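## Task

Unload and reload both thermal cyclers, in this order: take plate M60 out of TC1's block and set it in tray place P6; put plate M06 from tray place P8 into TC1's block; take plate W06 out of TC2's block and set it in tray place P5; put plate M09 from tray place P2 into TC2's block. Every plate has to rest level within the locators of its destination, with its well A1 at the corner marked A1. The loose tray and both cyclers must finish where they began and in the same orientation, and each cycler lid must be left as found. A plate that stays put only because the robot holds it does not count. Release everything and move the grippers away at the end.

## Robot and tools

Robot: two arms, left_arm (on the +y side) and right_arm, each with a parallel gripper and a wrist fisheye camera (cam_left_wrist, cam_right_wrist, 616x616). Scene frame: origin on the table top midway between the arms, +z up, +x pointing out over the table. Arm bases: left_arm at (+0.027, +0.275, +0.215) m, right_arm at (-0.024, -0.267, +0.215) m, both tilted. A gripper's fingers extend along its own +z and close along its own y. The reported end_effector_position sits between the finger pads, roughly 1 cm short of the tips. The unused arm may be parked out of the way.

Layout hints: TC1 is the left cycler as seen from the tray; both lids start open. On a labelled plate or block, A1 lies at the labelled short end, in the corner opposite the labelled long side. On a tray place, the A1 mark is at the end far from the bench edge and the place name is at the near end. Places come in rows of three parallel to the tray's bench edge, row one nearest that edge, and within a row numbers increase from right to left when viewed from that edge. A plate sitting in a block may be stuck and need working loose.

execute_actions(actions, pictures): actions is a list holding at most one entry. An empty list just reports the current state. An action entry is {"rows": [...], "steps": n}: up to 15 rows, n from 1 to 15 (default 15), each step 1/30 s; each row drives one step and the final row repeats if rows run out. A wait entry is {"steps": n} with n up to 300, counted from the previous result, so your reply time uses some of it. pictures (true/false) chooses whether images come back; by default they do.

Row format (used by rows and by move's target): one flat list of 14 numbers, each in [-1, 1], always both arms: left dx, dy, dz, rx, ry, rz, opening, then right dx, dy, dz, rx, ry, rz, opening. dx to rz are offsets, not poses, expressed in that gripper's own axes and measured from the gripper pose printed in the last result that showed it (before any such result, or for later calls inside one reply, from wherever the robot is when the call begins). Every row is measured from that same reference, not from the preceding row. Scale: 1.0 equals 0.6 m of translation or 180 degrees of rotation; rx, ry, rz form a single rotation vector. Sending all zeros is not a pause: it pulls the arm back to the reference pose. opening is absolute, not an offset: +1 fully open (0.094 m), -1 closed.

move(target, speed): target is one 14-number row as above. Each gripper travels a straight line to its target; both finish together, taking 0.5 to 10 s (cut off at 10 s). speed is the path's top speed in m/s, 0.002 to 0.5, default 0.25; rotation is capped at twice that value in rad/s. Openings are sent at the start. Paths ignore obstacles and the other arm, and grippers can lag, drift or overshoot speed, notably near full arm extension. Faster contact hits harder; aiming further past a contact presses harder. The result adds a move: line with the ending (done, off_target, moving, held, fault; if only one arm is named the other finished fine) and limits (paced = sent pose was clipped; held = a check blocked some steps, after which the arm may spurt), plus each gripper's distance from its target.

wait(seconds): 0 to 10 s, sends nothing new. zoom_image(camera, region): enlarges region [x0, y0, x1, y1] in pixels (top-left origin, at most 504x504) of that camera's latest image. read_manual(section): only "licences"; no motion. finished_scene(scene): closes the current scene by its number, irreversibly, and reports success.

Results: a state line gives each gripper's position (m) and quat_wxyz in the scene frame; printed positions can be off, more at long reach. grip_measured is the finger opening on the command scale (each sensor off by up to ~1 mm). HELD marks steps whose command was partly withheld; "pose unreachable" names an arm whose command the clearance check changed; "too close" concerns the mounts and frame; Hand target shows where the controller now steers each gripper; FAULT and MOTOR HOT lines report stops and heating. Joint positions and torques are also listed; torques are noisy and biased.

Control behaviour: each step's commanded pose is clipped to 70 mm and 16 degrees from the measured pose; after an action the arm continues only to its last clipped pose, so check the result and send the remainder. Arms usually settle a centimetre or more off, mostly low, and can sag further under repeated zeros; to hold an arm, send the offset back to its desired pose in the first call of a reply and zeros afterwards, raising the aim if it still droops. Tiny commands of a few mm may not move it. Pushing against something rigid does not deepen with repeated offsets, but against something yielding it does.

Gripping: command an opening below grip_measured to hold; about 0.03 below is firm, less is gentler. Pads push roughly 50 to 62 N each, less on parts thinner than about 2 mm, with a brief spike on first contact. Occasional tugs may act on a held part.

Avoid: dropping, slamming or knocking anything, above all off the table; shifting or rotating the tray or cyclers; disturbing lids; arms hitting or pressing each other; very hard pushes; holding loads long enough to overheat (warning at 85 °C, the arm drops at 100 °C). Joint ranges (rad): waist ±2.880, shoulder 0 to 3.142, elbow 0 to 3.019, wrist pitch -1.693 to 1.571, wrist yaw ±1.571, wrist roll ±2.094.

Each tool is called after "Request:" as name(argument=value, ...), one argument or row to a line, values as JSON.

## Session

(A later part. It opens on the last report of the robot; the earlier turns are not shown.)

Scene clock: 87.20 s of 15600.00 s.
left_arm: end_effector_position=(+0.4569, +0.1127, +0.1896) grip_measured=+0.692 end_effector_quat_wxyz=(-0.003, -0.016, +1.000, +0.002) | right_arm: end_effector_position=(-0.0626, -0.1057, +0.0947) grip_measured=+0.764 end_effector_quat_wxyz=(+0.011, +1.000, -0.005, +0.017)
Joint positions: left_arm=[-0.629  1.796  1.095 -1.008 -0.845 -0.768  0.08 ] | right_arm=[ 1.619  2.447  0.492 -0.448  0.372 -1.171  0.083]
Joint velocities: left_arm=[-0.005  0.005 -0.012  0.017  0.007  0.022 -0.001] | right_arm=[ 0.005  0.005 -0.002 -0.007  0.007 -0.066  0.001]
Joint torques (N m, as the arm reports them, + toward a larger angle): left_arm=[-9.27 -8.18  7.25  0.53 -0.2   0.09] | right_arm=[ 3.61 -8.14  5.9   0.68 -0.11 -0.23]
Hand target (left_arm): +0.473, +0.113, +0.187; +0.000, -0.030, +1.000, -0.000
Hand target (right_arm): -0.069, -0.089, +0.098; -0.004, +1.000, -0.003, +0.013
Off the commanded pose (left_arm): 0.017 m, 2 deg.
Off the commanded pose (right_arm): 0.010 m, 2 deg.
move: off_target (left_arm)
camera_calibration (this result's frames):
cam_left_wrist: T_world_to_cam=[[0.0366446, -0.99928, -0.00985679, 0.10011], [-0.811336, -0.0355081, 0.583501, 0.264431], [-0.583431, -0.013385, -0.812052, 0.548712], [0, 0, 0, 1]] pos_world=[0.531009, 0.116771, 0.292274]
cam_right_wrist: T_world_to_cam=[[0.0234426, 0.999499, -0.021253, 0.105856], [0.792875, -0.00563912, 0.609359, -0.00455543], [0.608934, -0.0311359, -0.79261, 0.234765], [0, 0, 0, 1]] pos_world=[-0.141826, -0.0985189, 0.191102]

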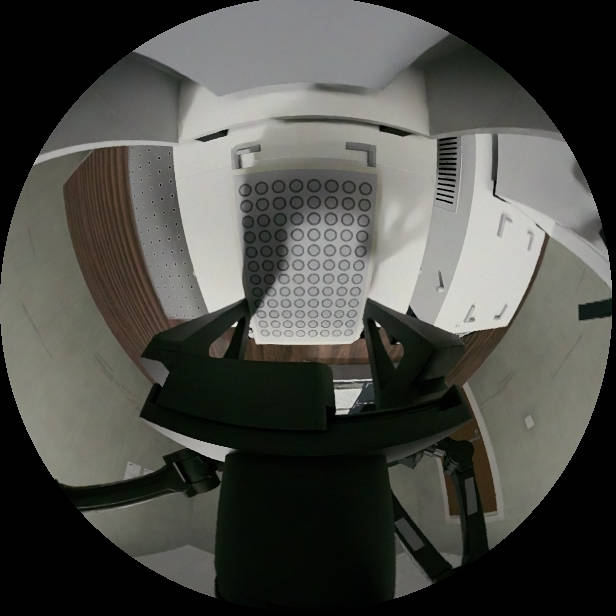

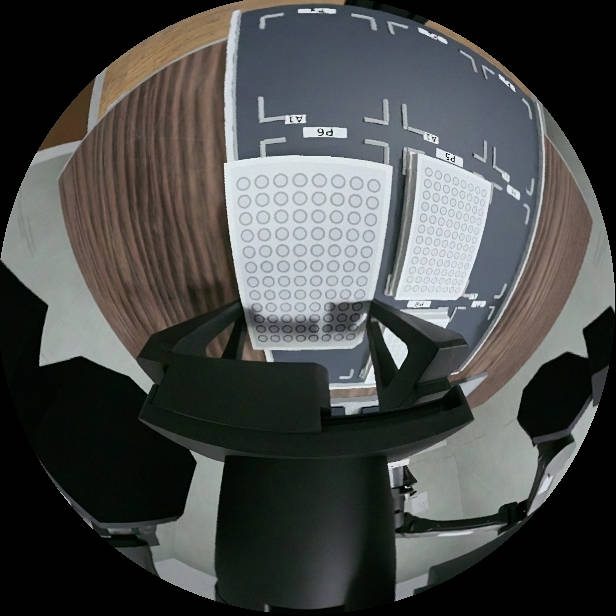

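Request:
move(
  target=[-0.05,0.003,0.012,0,0,-0.01,0.6, -0.03,-0.035,0.035,0.007,-0.011,0,0.62],
  speed=0.07,
)

Request:
zoom_image(
  camera="cam_left_wrist",
  region=[180,120,440,380],
)

Request:
zoom_image(
  camera="cam_right_wrist",
  region=[180,120,440,380],
)

Scene clock: 89.20 s of 15600.00 s.
left_arm: end_effector_position=(+0.4729, +0.1150, +0.1854) grip_measured=+0.692 end_effector_quat_wxyz=(-0.004, -0.023, +1.000, +0.003) | right_arm: end_effector_position=(-0.0743, -0.0977, +0.0732) grip_measured=+0.764 end_effector_quat_wxyz=(+0.006, +1.000, -0.000, +0.010)
Joint positions: left_arm=[-0.604  1.807  1.131 -1.008 -0.847 -0.748  0.08 ] | right_arm=[ 1.609  2.545  0.511 -0.351  0.369 -1.193  0.083]
Joint velocities: left_arm=[ 0.005 -0.005  0.002 -0.012 -0.007 -0.081 -0.   ] | right_arm=[-0.015 -0.005  0.002 -0.002  0.007  0.007 -0.001]
Joint torques (N m, as the arm reports them, + toward a larger angle): left_arm=[-9.79 -8.77  7.05  0.17 -0.13  0.09] | right_arm=[ 1.94 -8.77  4.87  0.73 -0.09 -0.18]
Hand target (left_arm): +0.487, +0.116, +0.183; -0.003, -0.032, +0.999, +0.002
Hand target (right_arm): -0.079, -0.085, +0.073; -0.000, +1.000, -0.005, +0.000
Off the commanded pose (left_arm): 0.014 m, 1 deg.
Off the commanded pose (right_arm): 0.014 m, 1 deg.
move: off_target (left_arm, right_arm)
camera_calibration (this result's frames):
cam_left_wrist: T_world_to_cam=[[0.050443, -0.998667, -0.0109312, 0.0953415], [-0.809532, -0.0472948, 0.585168, 0.280082], [-0.584905, -0.0206684, -0.810838, 0.55594], [0, 0, 0, 1]] pos_world=[0.547098, 0.119951, 0.287925]
cam_right_wrist: T_world_to_cam=[[0.0138655, 0.99984, -0.0112887, 0.0962689], [0.802043, -0.00437927, 0.59725, 0.0195812], [0.597105, -0.0173352, -0.801976, 0.226223], [0, 0, 0, 1]] pos_world=[-0.152119, -0.0922462, 0.170817]

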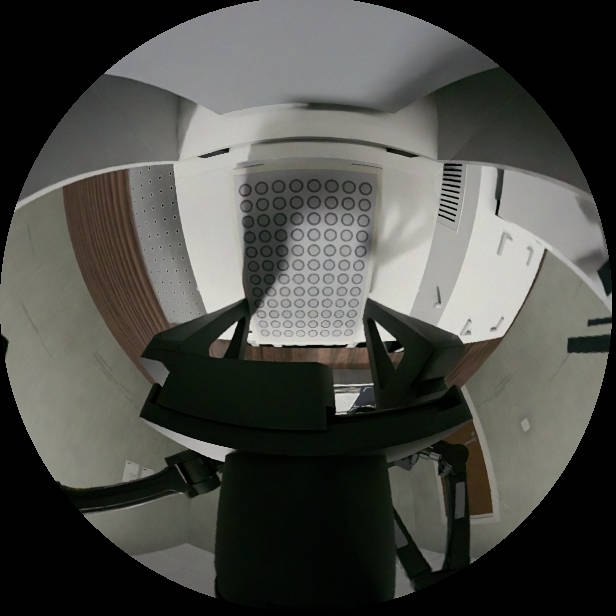

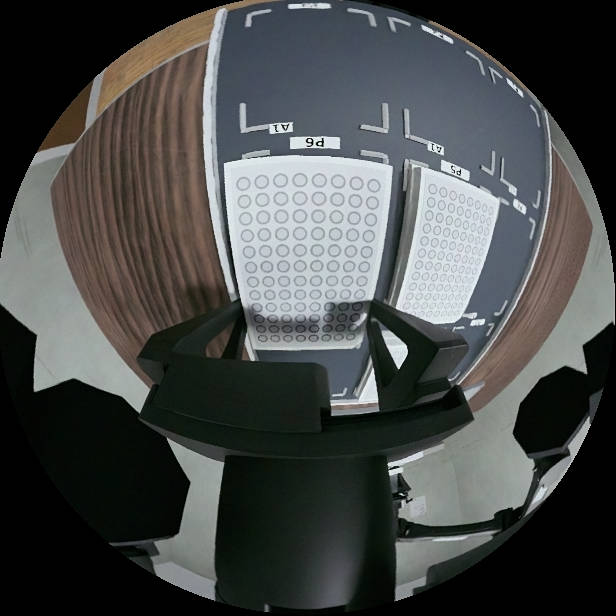

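Region (180, 120, 440, 380) of cam_left_wrist's 616x616 image, scaled by 1.938, with more detail than that image has.

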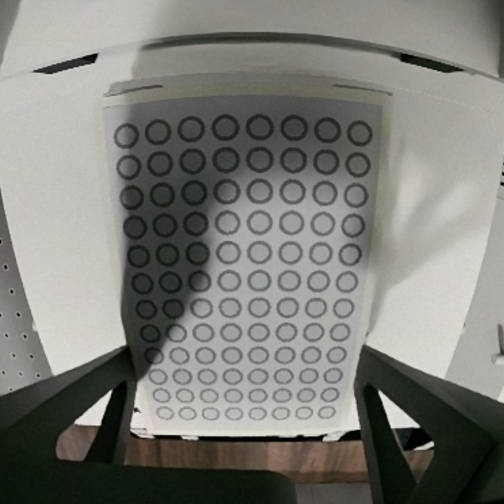

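Region (180, 120, 440, 380) of cam_right_wrist's 616x616 image, scaled by 1.938, with more detail than that image has.

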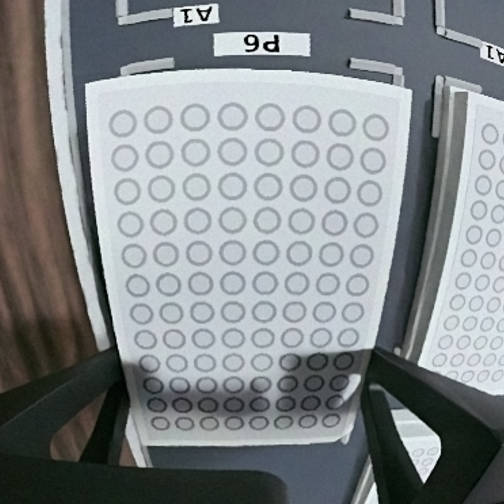

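Request:
move(
  target=[0.004,-0.003,0.014,0,0,0,0.6, -0.008,-0.022,0.016,0.004,-0.006,-0.01,0.62],
  speed=0.05,
)

Request:
zoom_image(
  camera="cam_left_wrist",
  region=[180,120,440,380],
)

Request:
zoom_image(
  camera="cam_right_wrist",
  region=[180,120,440,380],
)

Scene clock: 91.23 s of 15600.00 s.
left_arm: end_effector_position=(+0.4720, +0.1132, +0.1837) grip_measured=+0.692 end_effector_quat_wxyz=(-0.002, -0.025, +1.000, +0.000) | right_arm: end_effector_position=(-0.0746, -0.0974, +0.0646) grip_measured=+0.764 end_effector_quat_wxyz=(+0.007, +1.000, +0.019, +0.007)
Joint positions: left_arm=[-0.604  1.808  1.123 -0.989 -0.847 -0.745  0.08 ] | right_arm=[ 1.584  2.575  0.511 -0.313  0.382 -1.25   0.083]
Joint velocities: left_arm=[ 0.015 -0.015 -0.007 -0.012  0.007 -0.007  0.   ] | right_arm=[ 0.005 -0.005 -0.012 -0.002 -0.022 -0.081 -0.001]
Joint torques (N m, as the arm reports them, + toward a larger angle): left_arm=[-10.51  -9.03   3.99   0.61  -0.08   0.09] | right_arm=[ 1.95 -8.44  4.49  0.81  0.08 -0.25]
Hand target (left_arm): +0.470, +0.113, +0.177; -0.004, -0.023, +1.000, +0.003
Hand target (right_arm): -0.078, -0.085, +0.064; -0.000, +1.000, +0.015, +0.001
Off the commanded pose (left_arm): 0.007 m, 0 deg.
Off the commanded pose (right_arm): 0.014 m, 1 deg.
move: off_target (right_arm)
camera_calibration (this result's frames):
cam_left_wrist: T_world_to_cam=[[0.0554489, -0.998443, -0.00613439, 0.0902892], [-0.812459, -0.0486898, 0.580982, 0.282591], [-0.580376, -0.0272309, -0.813893, 0.553138], [0, 0, 0, 1]] pos_world=[0.545615, 0.11897, 0.286569]
cam_right_wrist: T_world_to_cam=[[-0.0245089, 0.999609, -0.0134687, 0.0931295], [0.804895, 0.0277218, 0.592769, 0.0286681], [0.59291, 0.0036872, -0.80526, 0.221482], [0, 0, 0, 1]] pos_world=[-0.152111, -0.0947044, 0.162612]

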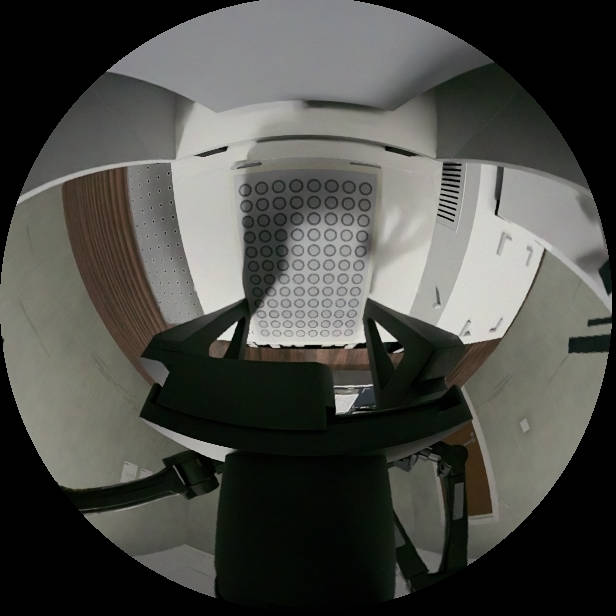

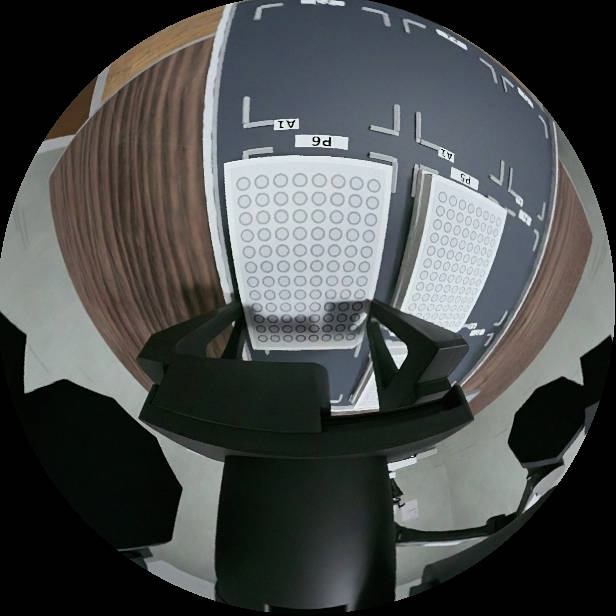

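Region (180, 120, 440, 380) of cam_left_wrist's 616x616 image, scaled by 1.938, with more detail than that image has.

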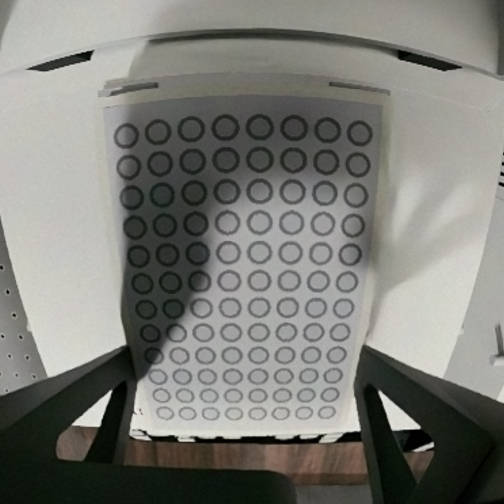

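Region (180, 120, 440, 380) of cam_right_wrist's 616x616 image, scaled by 1.938, with more detail than that image has.

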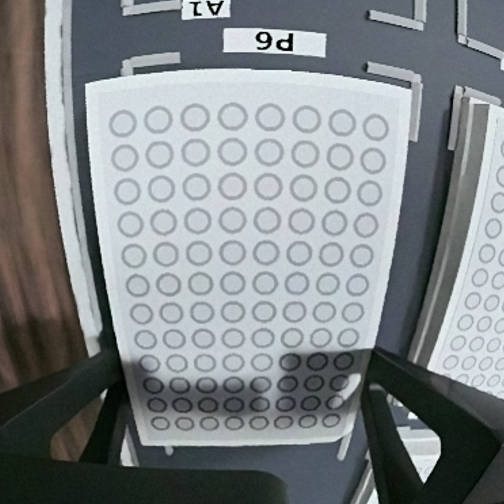

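Request:
move(
  target=[0.0,0,0.018,0,0,0,0.6, -0.008,-0.036,0.0,0.004,-0.004,0.006,0.62],
  speed=0.05,
)

Request:
zoom_image(
  camera="cam_left_wrist",
  region=[180,120,440,380],
)

Request:
zoom_image(
  camera="cam_right_wrist",
  region=[180,120,440,380],
)

Scene clock: 93.43 s of 15600.00 s.
left_arm: end_effector_position=(+0.4726, +0.1105, +0.1823) grip_measured=+0.692 end_effector_quat_wxyz=(+0.003, -0.025, +1.000, -0.004) | right_arm: end_effector_position=(-0.0780, -0.0822, +0.0664) grip_measured=+0.764 end_effector_quat_wxyz=(-0.003, +1.000, +0.013, +0.004)
Joint positions: left_arm=[-0.604  1.808  1.116 -0.963 -0.847 -0.73   0.08 ] | right_arm=[ 1.577  2.577  0.538 -0.313  0.388 -1.254  0.083]
Joint velocities: left_arm=[-0.005 -0.005 -0.017 -0.022  0.051  0.007 -0.   ] | right_arm=[ 0.005  0.005 -0.012  0.017 -0.037 -0.051 -0.   ]
Joint torques (N m, as the arm reports them, + toward a larger angle): left_arm=[-9.89 -8.83  4.03  0.65 -0.1   0.07] | right_arm=[ 2.18 -8.82  4.53  0.08  0.08 -0.15]
Hand target (left_arm): +0.472, +0.113, +0.173; -0.002, -0.025, +1.000, +0.000
Hand target (right_arm): -0.080, -0.076, +0.064; +0.001, +1.000, +0.009, +0.001
Off the commanded pose (left_arm): 0.010 m, 1 deg.
Off the commanded pose (right_arm): 0.007 m, 1 deg.
move: done
camera_calibration (this result's frames):
cam_left_wrist: T_world_to_cam=[[0.0555756, -0.998451, 0.00257308, 0.0859517], [-0.818199, -0.0440652, 0.573244, 0.287438], [-0.572242, -0.0339637, -0.819381, 0.550183], [0, 0, 0, 1]] pos_world=[0.545243, 0.117171, 0.285816]
cam_right_wrist: T_world_to_cam=[[-0.0141464, 0.999877, 0.00675298, 0.0773806], [0.809024, 0.00747681, 0.587729, 0.0288905], [0.587606, 0.0137776, -0.80903, 0.22559], [0, 0, 0, 1]] pos_world=[-0.154836, -0.0806951, 0.165007]

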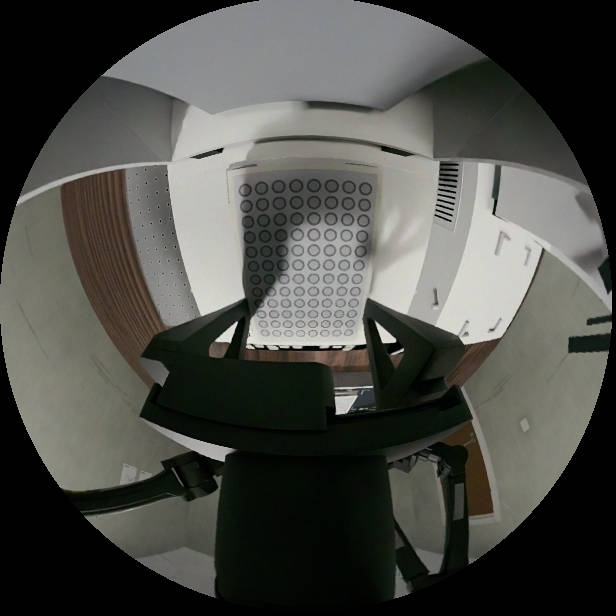

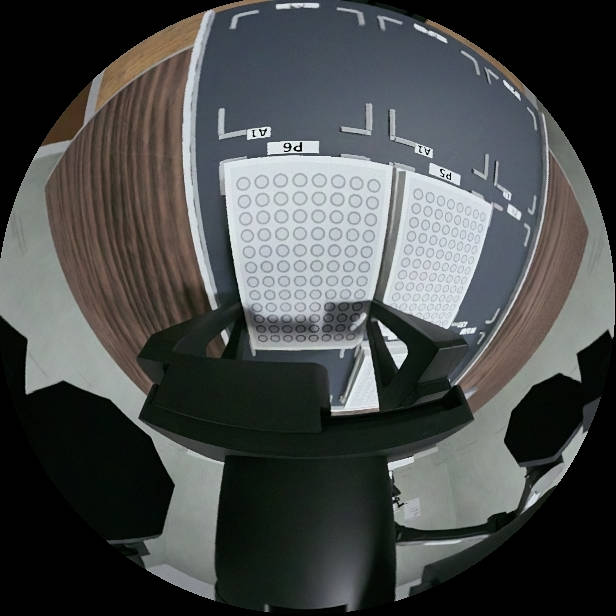

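Region (180, 120, 440, 380) of cam_left_wrist's 616x616 image, scaled by 1.938, with more detail than that image has.

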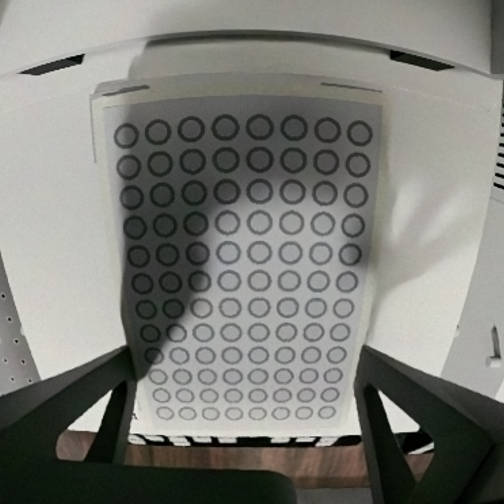

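Region (180, 120, 440, 380) of cam_right_wrist's 616x616 image, scaled by 1.938, with more detail than that image has.

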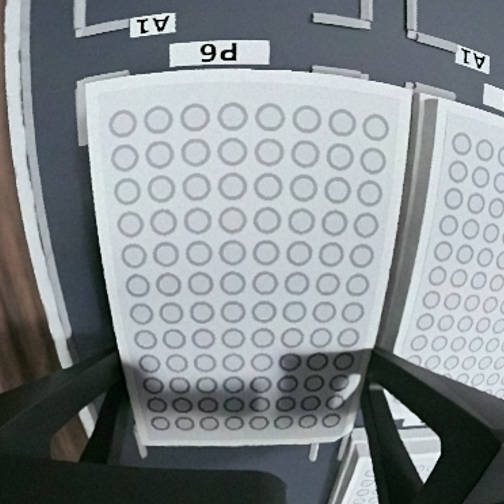

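Request:
move(
  target=[0.003,0.012,0.02,-0.004,0.004,0,0.6, 0.002,0.02,0.0,0,0,0,0.62],
  speed=0.05,
)

Request:
zoom_image(
  camera="cam_left_wrist",
  region=[180,120,440,380],
)

Request:
zoom_image(
  camera="cam_right_wrist",
  region=[180,120,440,380],
)

Scene clock: 95.13 s of 15600.00 s.
left_arm: end_effector_position=(+0.4690, +0.1124, +0.1783) grip_measured=+0.692 end_effector_quat_wxyz=(+0.000, -0.022, +1.000, -0.001) | right_arm: end_effector_position=(-0.0763, -0.0950, +0.0639) grip_measured=+0.764 end_effector_quat_wxyz=(+0.006, +1.000, +0.015, +0.003)
Joint positions: left_arm=[-0.599  1.808  1.106 -0.959 -0.847 -0.724  0.08 ] | right_arm=[ 1.58   2.578  0.515 -0.307  0.378 -1.249  0.083]
Joint velocities: left_arm=[-0.015 -0.015 -0.002 -0.002 -0.022  0.081 -0.   ] | right_arm=[ 0.005  0.005 -0.002  0.002 -0.007  0.051 -0.001]
Joint torques (N m, as the arm reports them, + toward a larger angle): left_arm=[-9.39 -9.8   3.94  0.51 -0.16  0.09] | right_arm=[  4.34 -10.13   2.26   0.82  -0.13  -0.07]
Hand target (left_arm): +0.470, +0.118, +0.170; -0.003, -0.025, +1.000, +0.002
Hand target (right_arm): -0.077, -0.094, +0.066; -0.003, +1.000, +0.013, +0.004
Off the commanded pose (left_arm): 0.010 m, 1 deg.
Off the commanded pose (right_arm): 0.003 m, 1 deg.
move: done
camera_calibration (this result's frames):
cam_left_wrist: T_world_to_cam=[[0.0484102, -0.998824, -0.00247391, 0.092359], [-0.814765, -0.0409218, 0.578345, 0.283973], [-0.577767, -0.0259821, -0.815788, 0.546031], [0, 0, 0, 1]] pos_world=[0.542379, 0.118058, 0.28144]
cam_right_wrist: T_world_to_cam=[[-0.018135, 0.999779, -0.0106397, 0.0910727], [0.809868, 0.020929, 0.586239, 0.0305242], [0.586332, 0.00201467, -0.810068, 0.221568], [0, 0, 0, 1]] pos_world=[-0.152982, -0.0921378, 0.16256]

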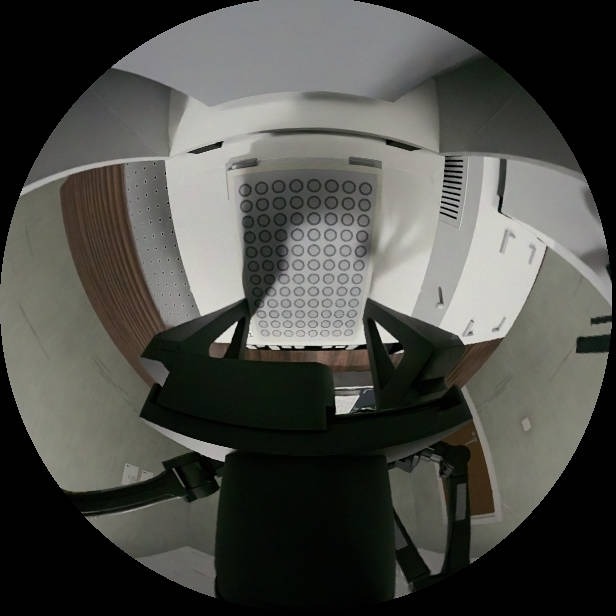

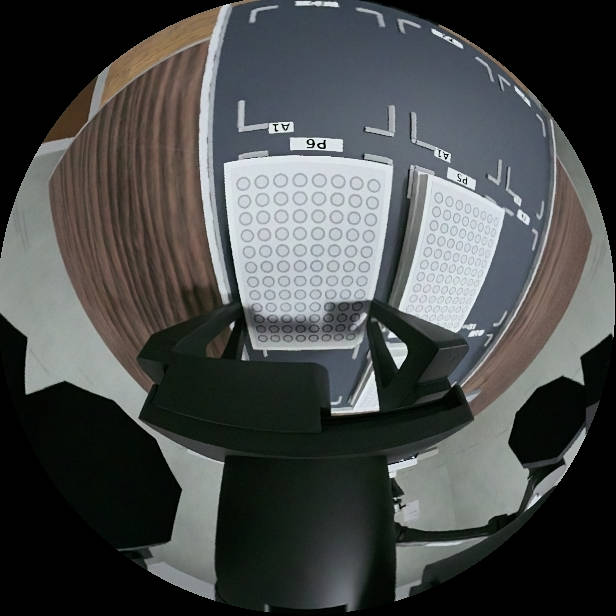

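Region (180, 120, 440, 380) of cam_left_wrist's 616x616 image, scaled by 1.938, with more detail than that image has.

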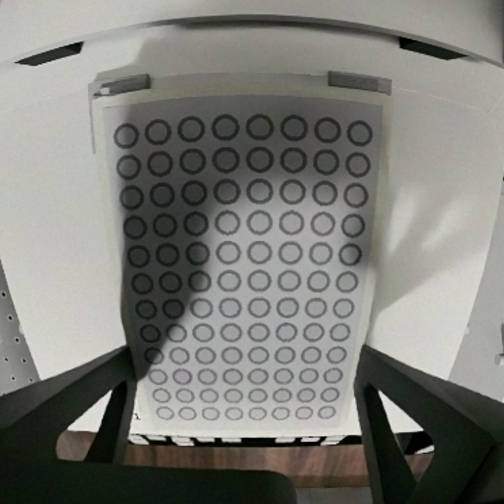

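Region (180, 120, 440, 380) of cam_right_wrist's 616x616 image, scaled by 1.938, with more detail than that image has.

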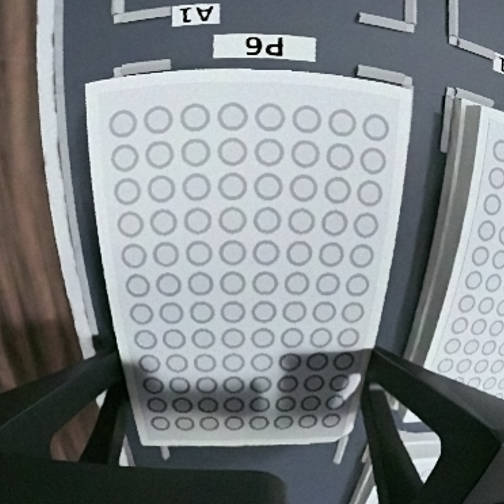

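Request:
move(
  target=[0,0,0,0,0,0,1, 0,-0.008,0.0,0.009,0,0,0.62],
  speed=0.05,
)

Request:
zoom_image(
  camera="cam_left_wrist",
  region=[180,120,440,380],
)

Request:
zoom_image(
  camera="cam_right_wrist",
  region=[180,120,440,380],
)

Scene clock: 96.93 s of 15600.00 s.
left_arm: end_effector_position=(+0.4691, +0.1124, +0.1783) grip_measured=+1.000 end_effector_quat_wxyz=(+0.000, -0.021, +1.000, -0.002) | right_arm: end_effector_position=(-0.0770, -0.0899, +0.0639) grip_measured=+0.764 end_effector_quat_wxyz=(-0.005, +1.000, +0.012, +0.003)
Joint positions: left_arm=[-0.599  1.808  1.106 -0.958 -0.847 -0.723  0.094] | right_arm=[ 1.58   2.578  0.515 -0.285  0.385 -1.251  0.083]
Joint velocities: left_arm=[-0.005 -0.005 -0.012 -0.002  0.007 -0.007  0.   ] | right_arm=[-0.005 -0.015 -0.002 -0.007  0.007 -0.051 -0.   ]
Joint torques (N m, as the arm reports them, + toward a larger angle): left_arm=[-11.13  -9.7    4.34   0.17  -0.01  -0.01] | right_arm=[ 3.26 -9.73  2.37  0.77  0.08 -0.22]
Hand target (left_arm): +0.469, +0.112, +0.178; +0.000, -0.022, +1.000, -0.002
Hand target (right_arm): -0.076, -0.090, +0.064; -0.008, +1.000, +0.016, +0.003
Off the commanded pose (left_arm): 0.000 m, 0 deg.
Off the commanded pose (right_arm): 0.001 m, 1 deg.
move: done
camera_calibration (this result's frames):
cam_left_wrist: T_world_to_cam=[[0.0479347, -0.998848, -0.0023058, 0.0925069], [-0.814899, -0.0404417, 0.578191, 0.284053], [-0.577618, -0.0258364, -0.815898, 0.545996], [0, 0, 0, 1]] pos_world=[0.542417, 0.117994, 0.281454]
cam_right_wrist: T_world_to_cam=[[-0.0120739, 0.999871, 0.0105879, 0.0850283], [0.810407, 0.00358222, 0.585856, 0.029487], [0.585743, 0.015654, -0.810346, 0.223151], [0, 0, 0, 1]] pos_world=[-0.153579, -0.0886162, 0.162654]

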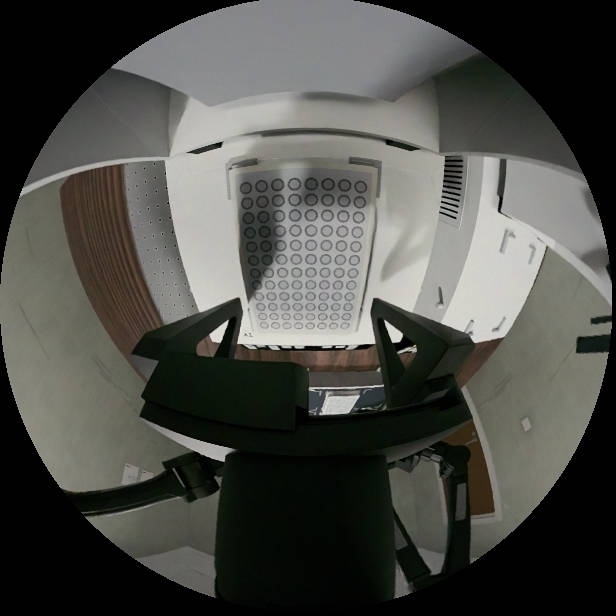

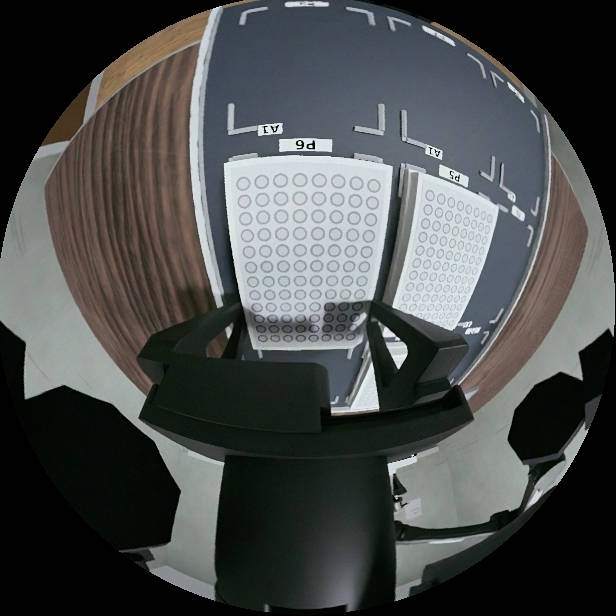

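Region (180, 120, 440, 380) of cam_left_wrist's 616x616 image, scaled by 1.938, with more detail than that image has.

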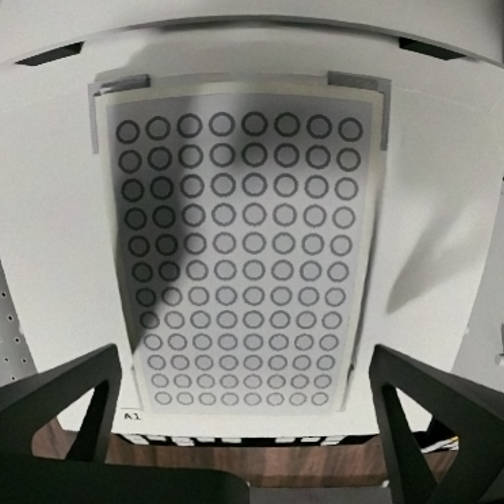

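Region (180, 120, 440, 380) of cam_right_wrist's 616x616 image, scaled by 1.938, with more detail than that image has.

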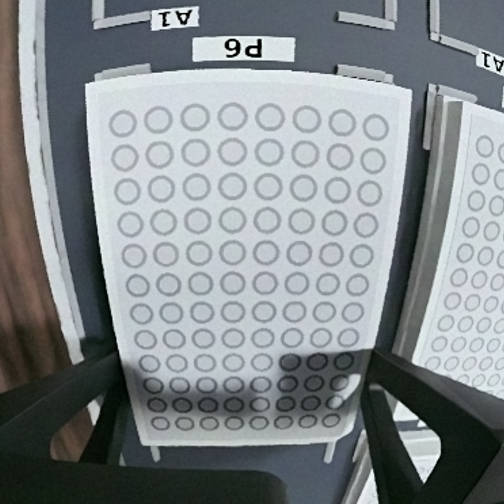

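Request:
move(
  target=[0.05,0,-0.17,0,0,0,1, 0,0,0,0,0,0,1],
)

Request:
move(
  target=[0.2,0.33,0,0,0,0,1, 0,0,-0.1,0,0,0,1],
)

Scene clock: 100.93 s of 15600.00 s.
left_arm: end_effector_position=(+0.4269, +0.1140, +0.2716) grip_measured=+1.000 end_effector_quat_wxyz=(-0.004, -0.007, +1.000, +0.006) | right_arm: end_effector_position=(-0.0770, -0.0899, +0.0639) grip_measured=+1.000 end_effector_quat_wxyz=(-0.005, +1.000, +0.013, +0.003)
Joint positions: left_arm=[-0.798  1.739  1.139 -1.298 -0.81  -1.001  0.094] | right_arm=[ 1.58   2.578  0.515 -0.285  0.385 -1.251  0.094]
Joint velocities: left_arm=[-0.005 -0.005  0.007 -0.012 -0.051  0.022  0.   ] | right_arm=[-0.005 -0.005 -0.002 -0.007 -0.007 -0.007  0.   ]
Joint torques (N m, as the arm reports them, + toward a larger angle): left_arm=[-10.27  -7.57   8.11  -0.5    0.01  -0.08] | right_arm=[ 3.25 -9.59  2.77  0.28 -0.02 -0.13]
Hand target (left_arm): +0.438, +0.112, +0.280; +0.000, -0.022, +1.000, -0.001
Hand target (right_arm): -0.077, -0.090, +0.064; -0.005, +1.000, +0.012, +0.003
Off the commanded pose (left_arm): 0.015 m, 2 deg.
Off the commanded pose (right_arm): 0.000 m, 0 deg.
move: off_target (left_arm)
camera_calibration (this result's frames):
cam_left_wrist: T_world_to_cam=[[0.0185972, -0.999671, -0.0176866, 0.113133], [-0.811241, -0.0254269, 0.584159, 0.190904], [-0.584416, 0.0034844, -0.811446, 0.596126], [0, 0, 0, 1]] pos_world=[0.501151, 0.115873, 0.374207]
cam_right_wrist: T_world_to_cam=[[-0.0124553, 0.999866, 0.0105856, 0.0849986], [0.810403, 0.00389264, 0.585859, 0.0295144], [0.58574, 0.0158757, -0.810344, 0.22317], [0, 0, 0, 1]] pos_world=[-0.15358, -0.0886452, 0.162653]

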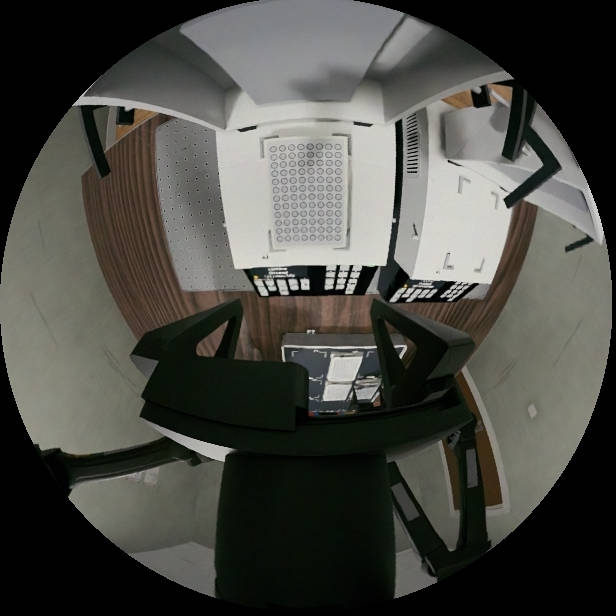

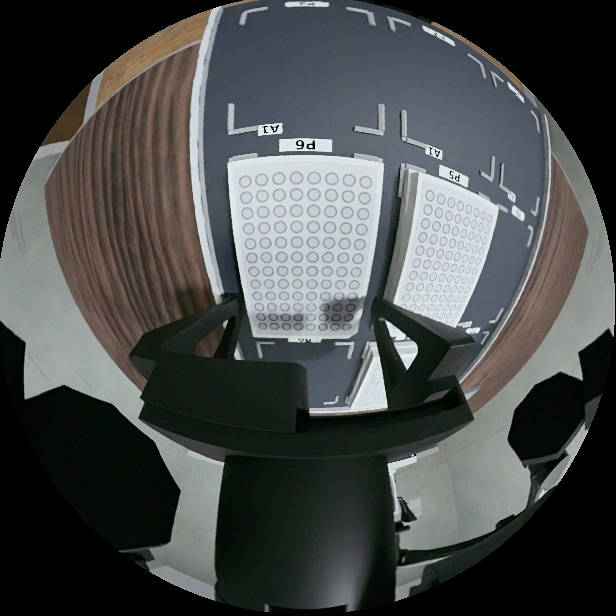

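Scene clock: 102.27 s of 15600.00 s.
left_arm: end_effector_position=(+0.3081, +0.3078, +0.2789) grip_measured=+1.000 end_effector_quat_wxyz=(+0.004, -0.016, +1.000, -0.004) | right_arm: end_effector_position=(-0.0737, -0.0991, +0.1196) grip_measured=+1.000 end_effector_quat_wxyz=(+0.003, +1.000, +0.015, +0.003)
Joint positions: left_arm=[-0.788  1.04   0.688 -1.499 -0.815 -0.978  0.094] | right_arm=[ 1.69   2.374  0.515 -0.533  0.3   -1.169  0.094]
Joint velocities: left_arm=[-0.015  0.005 -0.007 -0.012 -0.095 -0.037  0.   ] | right_arm=[-0.005  0.005  0.007  0.002 -0.007  0.022  0.   ]
Joint torques (N m, as the arm reports them, + toward a larger angle): left_arm=[-2.13 -0.6   5.3  -0.32 -0.14  0.08] | right_arm=[ 3.71 -8.92  6.08 -0.13 -0.12 -0.07]
Hand target (left_arm): +0.306, +0.311, +0.275; -0.004, -0.007, +1.000, +0.006
Hand target (right_arm): -0.077, -0.091, +0.125; -0.005, +1.000, +0.012, +0.003
Off the commanded pose (left_arm): 0.006 m, 2 deg.
Off the commanded pose (right_arm): 0.010 m, 1 deg.
move: done
camera_calibration (this result's frames):
cam_left_wrist: T_world_to_cam=[[0.0373194, -0.999297, 0.00354866, 0.297474], [-0.820256, -0.0286043, 0.571282, 0.102566], [-0.570779, -0.0242307, -0.820746, 0.538904], [0, 0, 0, 1]] pos_world=[0.380623, 0.313257, 0.382653]
cam_right_wrist: T_world_to_cam=[[-0.0174149, 0.999831, -0.00586603, 0.0952395], [0.809936, 0.0175469, 0.586256, -0.00453775], [0.58626, 0.00545847, -0.810104, 0.265474], [0, 0, 0, 1]] pos_world=[-0.150303, -0.0965928, 0.218281]

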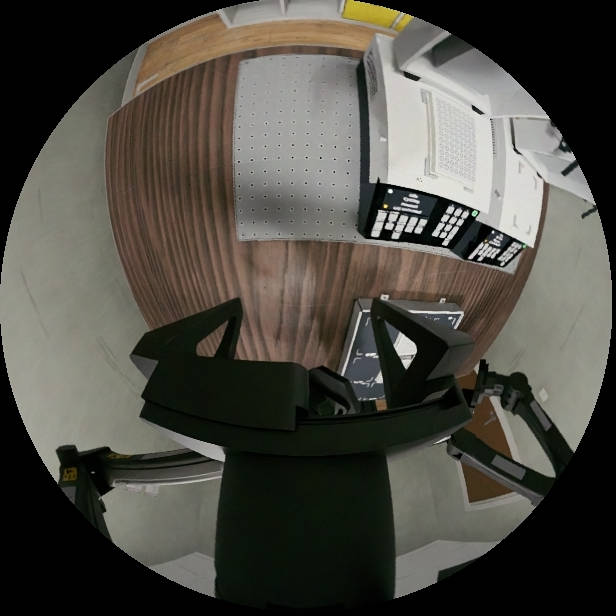

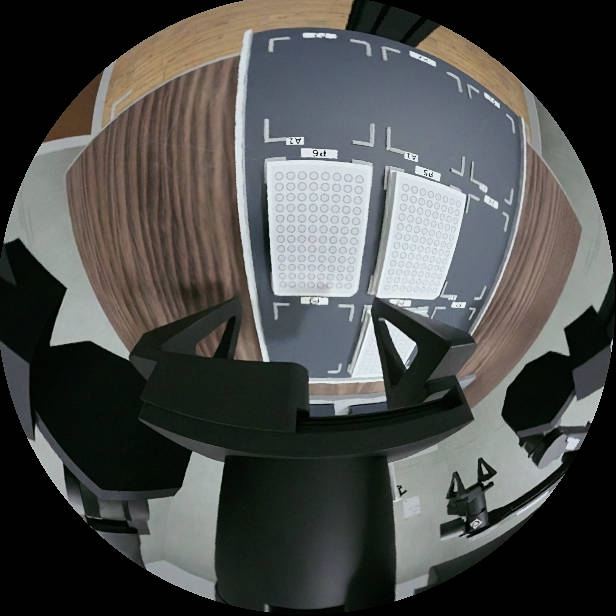

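Request:
zoom_image(
  camera="cam_right_wrist",
  region=[230,110,480,330],
)

Request:
move(
  target=[0,0,0,0,0,0,1, 0.248,-0.18,0.02,0,0,0.005,1],
)

Region (230, 110, 480, 330) of cam_right_wrist's 616x616 image, scaled by 2.016, with more detail than that image has; it fills the top 444 rows of this view, and the rest is white.

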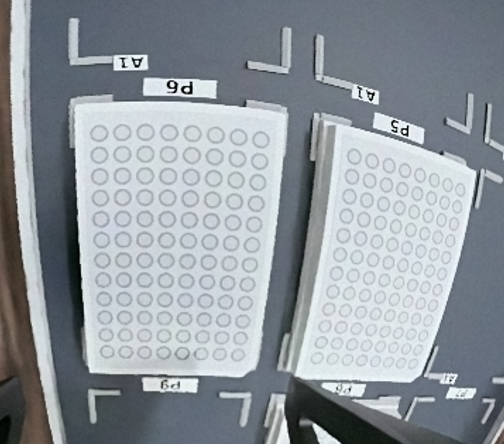

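Scene clock: 104.30 s of 15600.00 s.
left_arm: end_effector_position=(+0.3081, +0.3078, +0.2789) grip_measured=+1.000 end_effector_quat_wxyz=(+0.004, -0.016, +1.000, -0.004) | right_arm: end_effector_position=(+0.0706, +0.0062, +0.1064) grip_measured=+1.000 end_effector_quat_wxyz=(+0.004, +1.000, +0.008, +0.004)
Joint positions: left_arm=[-0.788  1.04   0.688 -1.499 -0.815 -0.977  0.094] | right_arm=[ 1.054  2.28   0.725 -0.553  0.715 -1.718  0.094]
Joint velocities: left_arm=[-0.005 -0.024  0.002 -0.017 -0.022  0.007  0.   ] | right_arm=[-0.005 -0.005 -0.002  0.002 -0.066  0.007  0.   ]
Joint torques (N m, as the arm reports them, + toward a larger angle): left_arm=[-3.62 -1.21  5.63  0.23 -0.06 -0.01] | right_arm=[ 7.02 -9.66  4.91 -0.28 -0.01 -0.25]
Hand target (left_arm): +0.308, +0.308, +0.279; +0.004, -0.016, +1.000, -0.004
Hand target (right_arm): +0.075, +0.011, +0.108; +0.002, +1.000, +0.008, +0.003
Off the commanded pose (left_arm): 0.000 m, 0 deg.
Off the commanded pose (right_arm): 0.007 m, 0 deg.
move: done
camera_calibration (this result's frames):
cam_left_wrist: T_world_to_cam=[[0.0362807, -0.999336, 0.00332203, 0.297817], [-0.820203, -0.0278779, 0.571394, 0.102305], [-0.570922, -0.0234553, -0.820669, 0.538646], [0, 0, 0, 1]] pos_world=[0.38063, 0.313106, 0.382604]
cam_right_wrist: T_world_to_cam=[[-0.0029727, 0.999972, -0.00689335, -0.00852703], [0.808661, 0.00645903, 0.588239, -0.115576], [0.588267, -0.00382573, -0.808658, 0.169395], [0, 0, 0, 1]] pos_world=[-0.00621303, 0.00992136, 0.20491]

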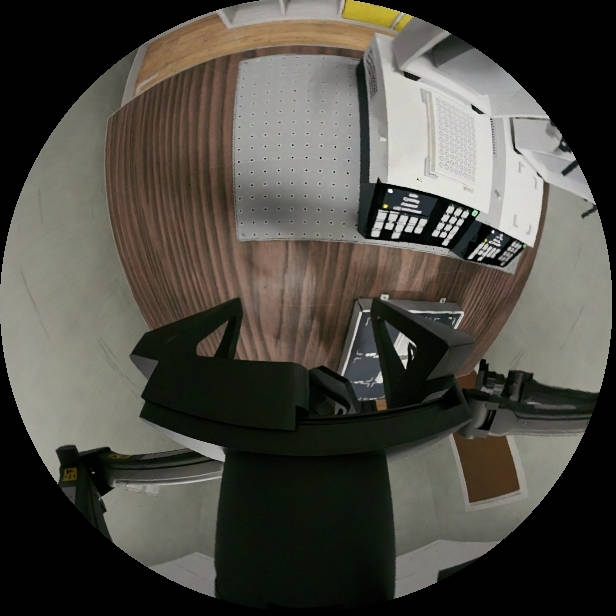

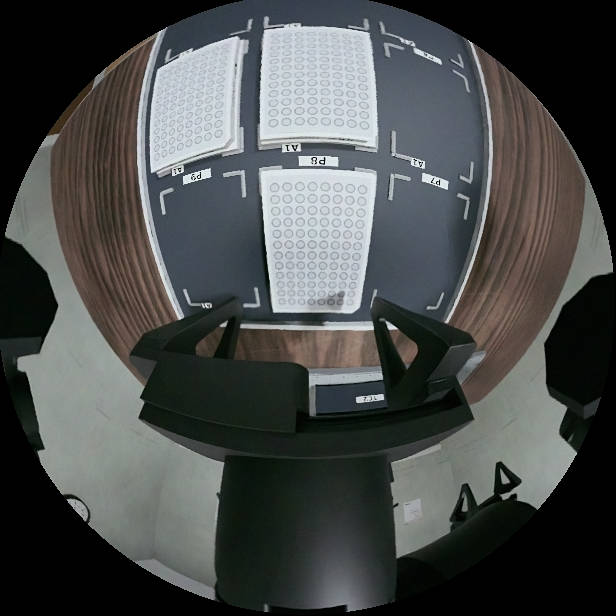

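Request:
move(
  target=[0,0,0,0,0,0,1, 0.012,-0.022,0.04,0,0,0.003,1],
  speed=0.1,
)

Scene clock: 105.97 s of 15600.00 s.
left_arm: end_effector_position=(+0.3081, +0.3078, +0.2789) grip_measured=+1.000 end_effector_quat_wxyz=(+0.004, -0.016, +1.000, -0.004) | right_arm: end_effector_position=(+0.0719, +0.0069, +0.0843) grip_measured=+1.000 end_effector_quat_wxyz=(+0.010, +1.000, +0.012, +0.006)
Joint positions: left_arm=[-0.788  1.04   0.688 -1.499 -0.815 -0.977  0.094] | right_arm=[ 1.002  2.329  0.725 -0.479  0.745 -1.777  0.094]
Joint velocities: left_arm=[ 0.005 -0.015  0.012 -0.007 -0.007 -0.007  0.   ] | right_arm=[ 0.005 -0.005 -0.022  0.007 -0.007  0.007  0.   ]
Joint torques (N m, as the arm reports them, + toward a larger angle): left_arm=[-3.32 -1.28  5.69  0.09 -0.05 -0.02] | right_arm=[ 6.42 -8.96  5.09  0.64  0.08 -0.24]
Hand target (left_arm): +0.308, +0.308, +0.279; +0.004, -0.016, +1.000, -0.004
Hand target (right_arm): +0.078, +0.019, +0.082; +0.004, +1.000, +0.003, +0.005
Off the commanded pose (left_arm): 0.000 m, 0 deg.
Off the commanded pose (right_arm): 0.014 m, 1 deg.
move: off_target (right_arm)
camera_calibration (this result's frames):
cam_left_wrist: T_world_to_cam=[[0.0362807, -0.999336, 0.00332203, 0.297817], [-0.820203, -0.0278779, 0.571394, 0.102305], [-0.570922, -0.0234553, -0.820669, 0.538646], [0, 0, 0, 1]] pos_world=[0.38063, 0.313106, 0.382604]
cam_right_wrist: T_world_to_cam=[[-0.0116181, 0.999752, -0.0190055, -0.00763816], [0.807051, 0.0205971, 0.590122, -0.103711], [0.590367, -0.00848235, -0.80709, 0.150555], [0, 0, 0, 1]] pos_world=[-0.00527162, 0.0110495, 0.182569]

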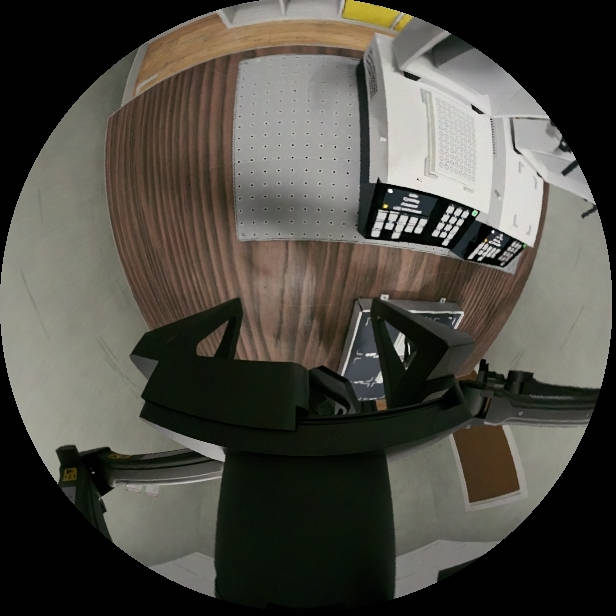

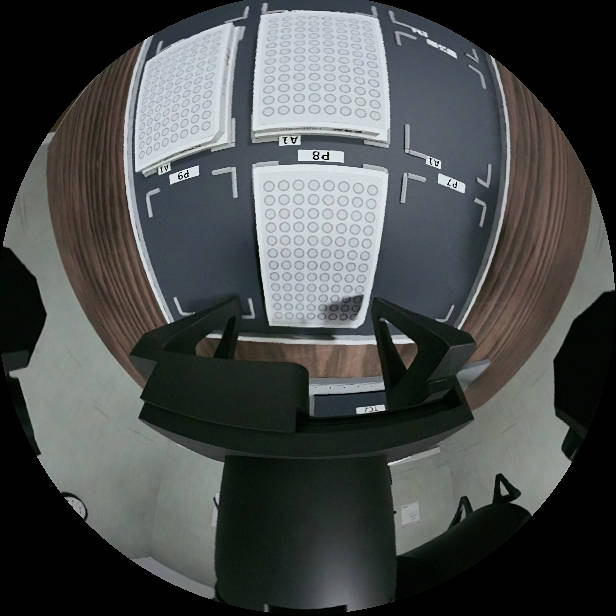

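Request:
move(
  target=[0,0,0,0,0,0,1, 0.012,-0.037,-0.005,0.008,-0.003,0.006,1],
  speed=0.1,
)

Scene clock: 107.37 s of 15600.00 s.
left_arm: end_effector_position=(+0.3081, +0.3078, +0.2789) grip_measured=+1.000 end_effector_quat_wxyz=(+0.004, -0.016, +1.000, -0.004) | right_arm: end_effector_position=(+0.0761, +0.0201, +0.0875) grip_measured=+1.000 end_effector_quat_wxyz=(-0.000, +1.000, +0.005, +0.004)
Joint positions: left_arm=[-0.788  1.04   0.688 -1.499 -0.815 -0.977  0.094] | right_arm=[ 1.002  2.329  0.75  -0.479  0.737 -1.78   0.094]
Joint velocities: left_arm=[ 0.005 -0.005  0.012  0.002 -0.007 -0.022  0.   ] | right_arm=[-0.005 -0.005  0.007 -0.022  0.051 -0.037  0.   ]
Joint torques (N m, as the arm reports them, + toward a larger angle): left_arm=[-3.22 -0.86  5.65  0.05 -0.04 -0.01] | right_arm=[ 7.7  -9.36  5.06 -0.03 -0.13 -0.2 ]
Hand target (left_arm): +0.308, +0.308, +0.279; +0.004, -0.016, +1.000, -0.004
Hand target (right_arm): +0.079, +0.029, +0.087; -0.003, +1.000, +0.003, +0.001
Off the commanded pose (left_arm): 0.000 m, 0 deg.
Off the commanded pose (right_arm): 0.009 m, 1 deg.
move: done
camera_calibration (this result's frames):
cam_left_wrist: T_world_to_cam=[[0.0362807, -0.999336, 0.00332203, 0.297817], [-0.820203, -0.0278779, 0.571394, 0.102305], [-0.570922, -0.0234553, -0.820669, 0.538646], [0, 0, 0, 1]] pos_world=[0.38063, 0.313106, 0.382604]
cam_right_wrist: T_world_to_cam=[[0.00239888, 0.999996, 0.00117391, -0.0236259], [0.809632, -0.00263123, 0.586932, -0.108735], [0.586933, -0.000457546, -0.809635, 0.151116], [0, 0, 0, 1]] pos_world=[-0.000603133, 0.0234089, 0.186196]

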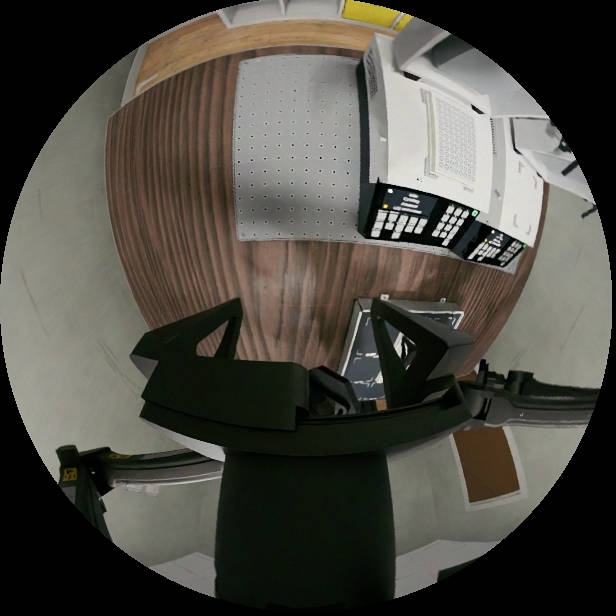

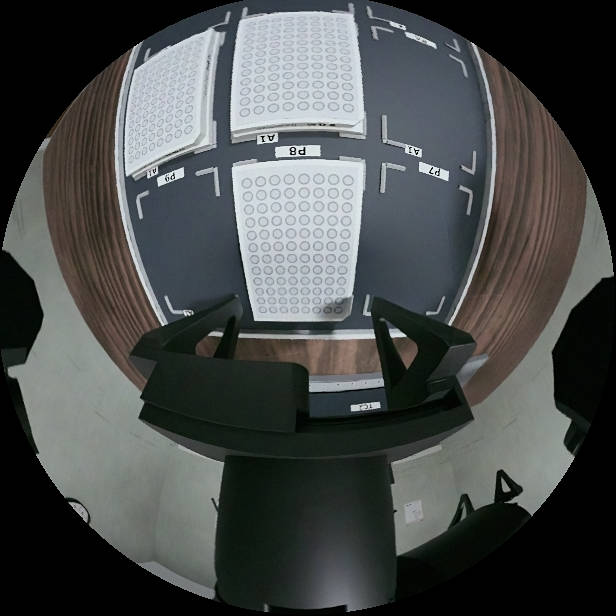

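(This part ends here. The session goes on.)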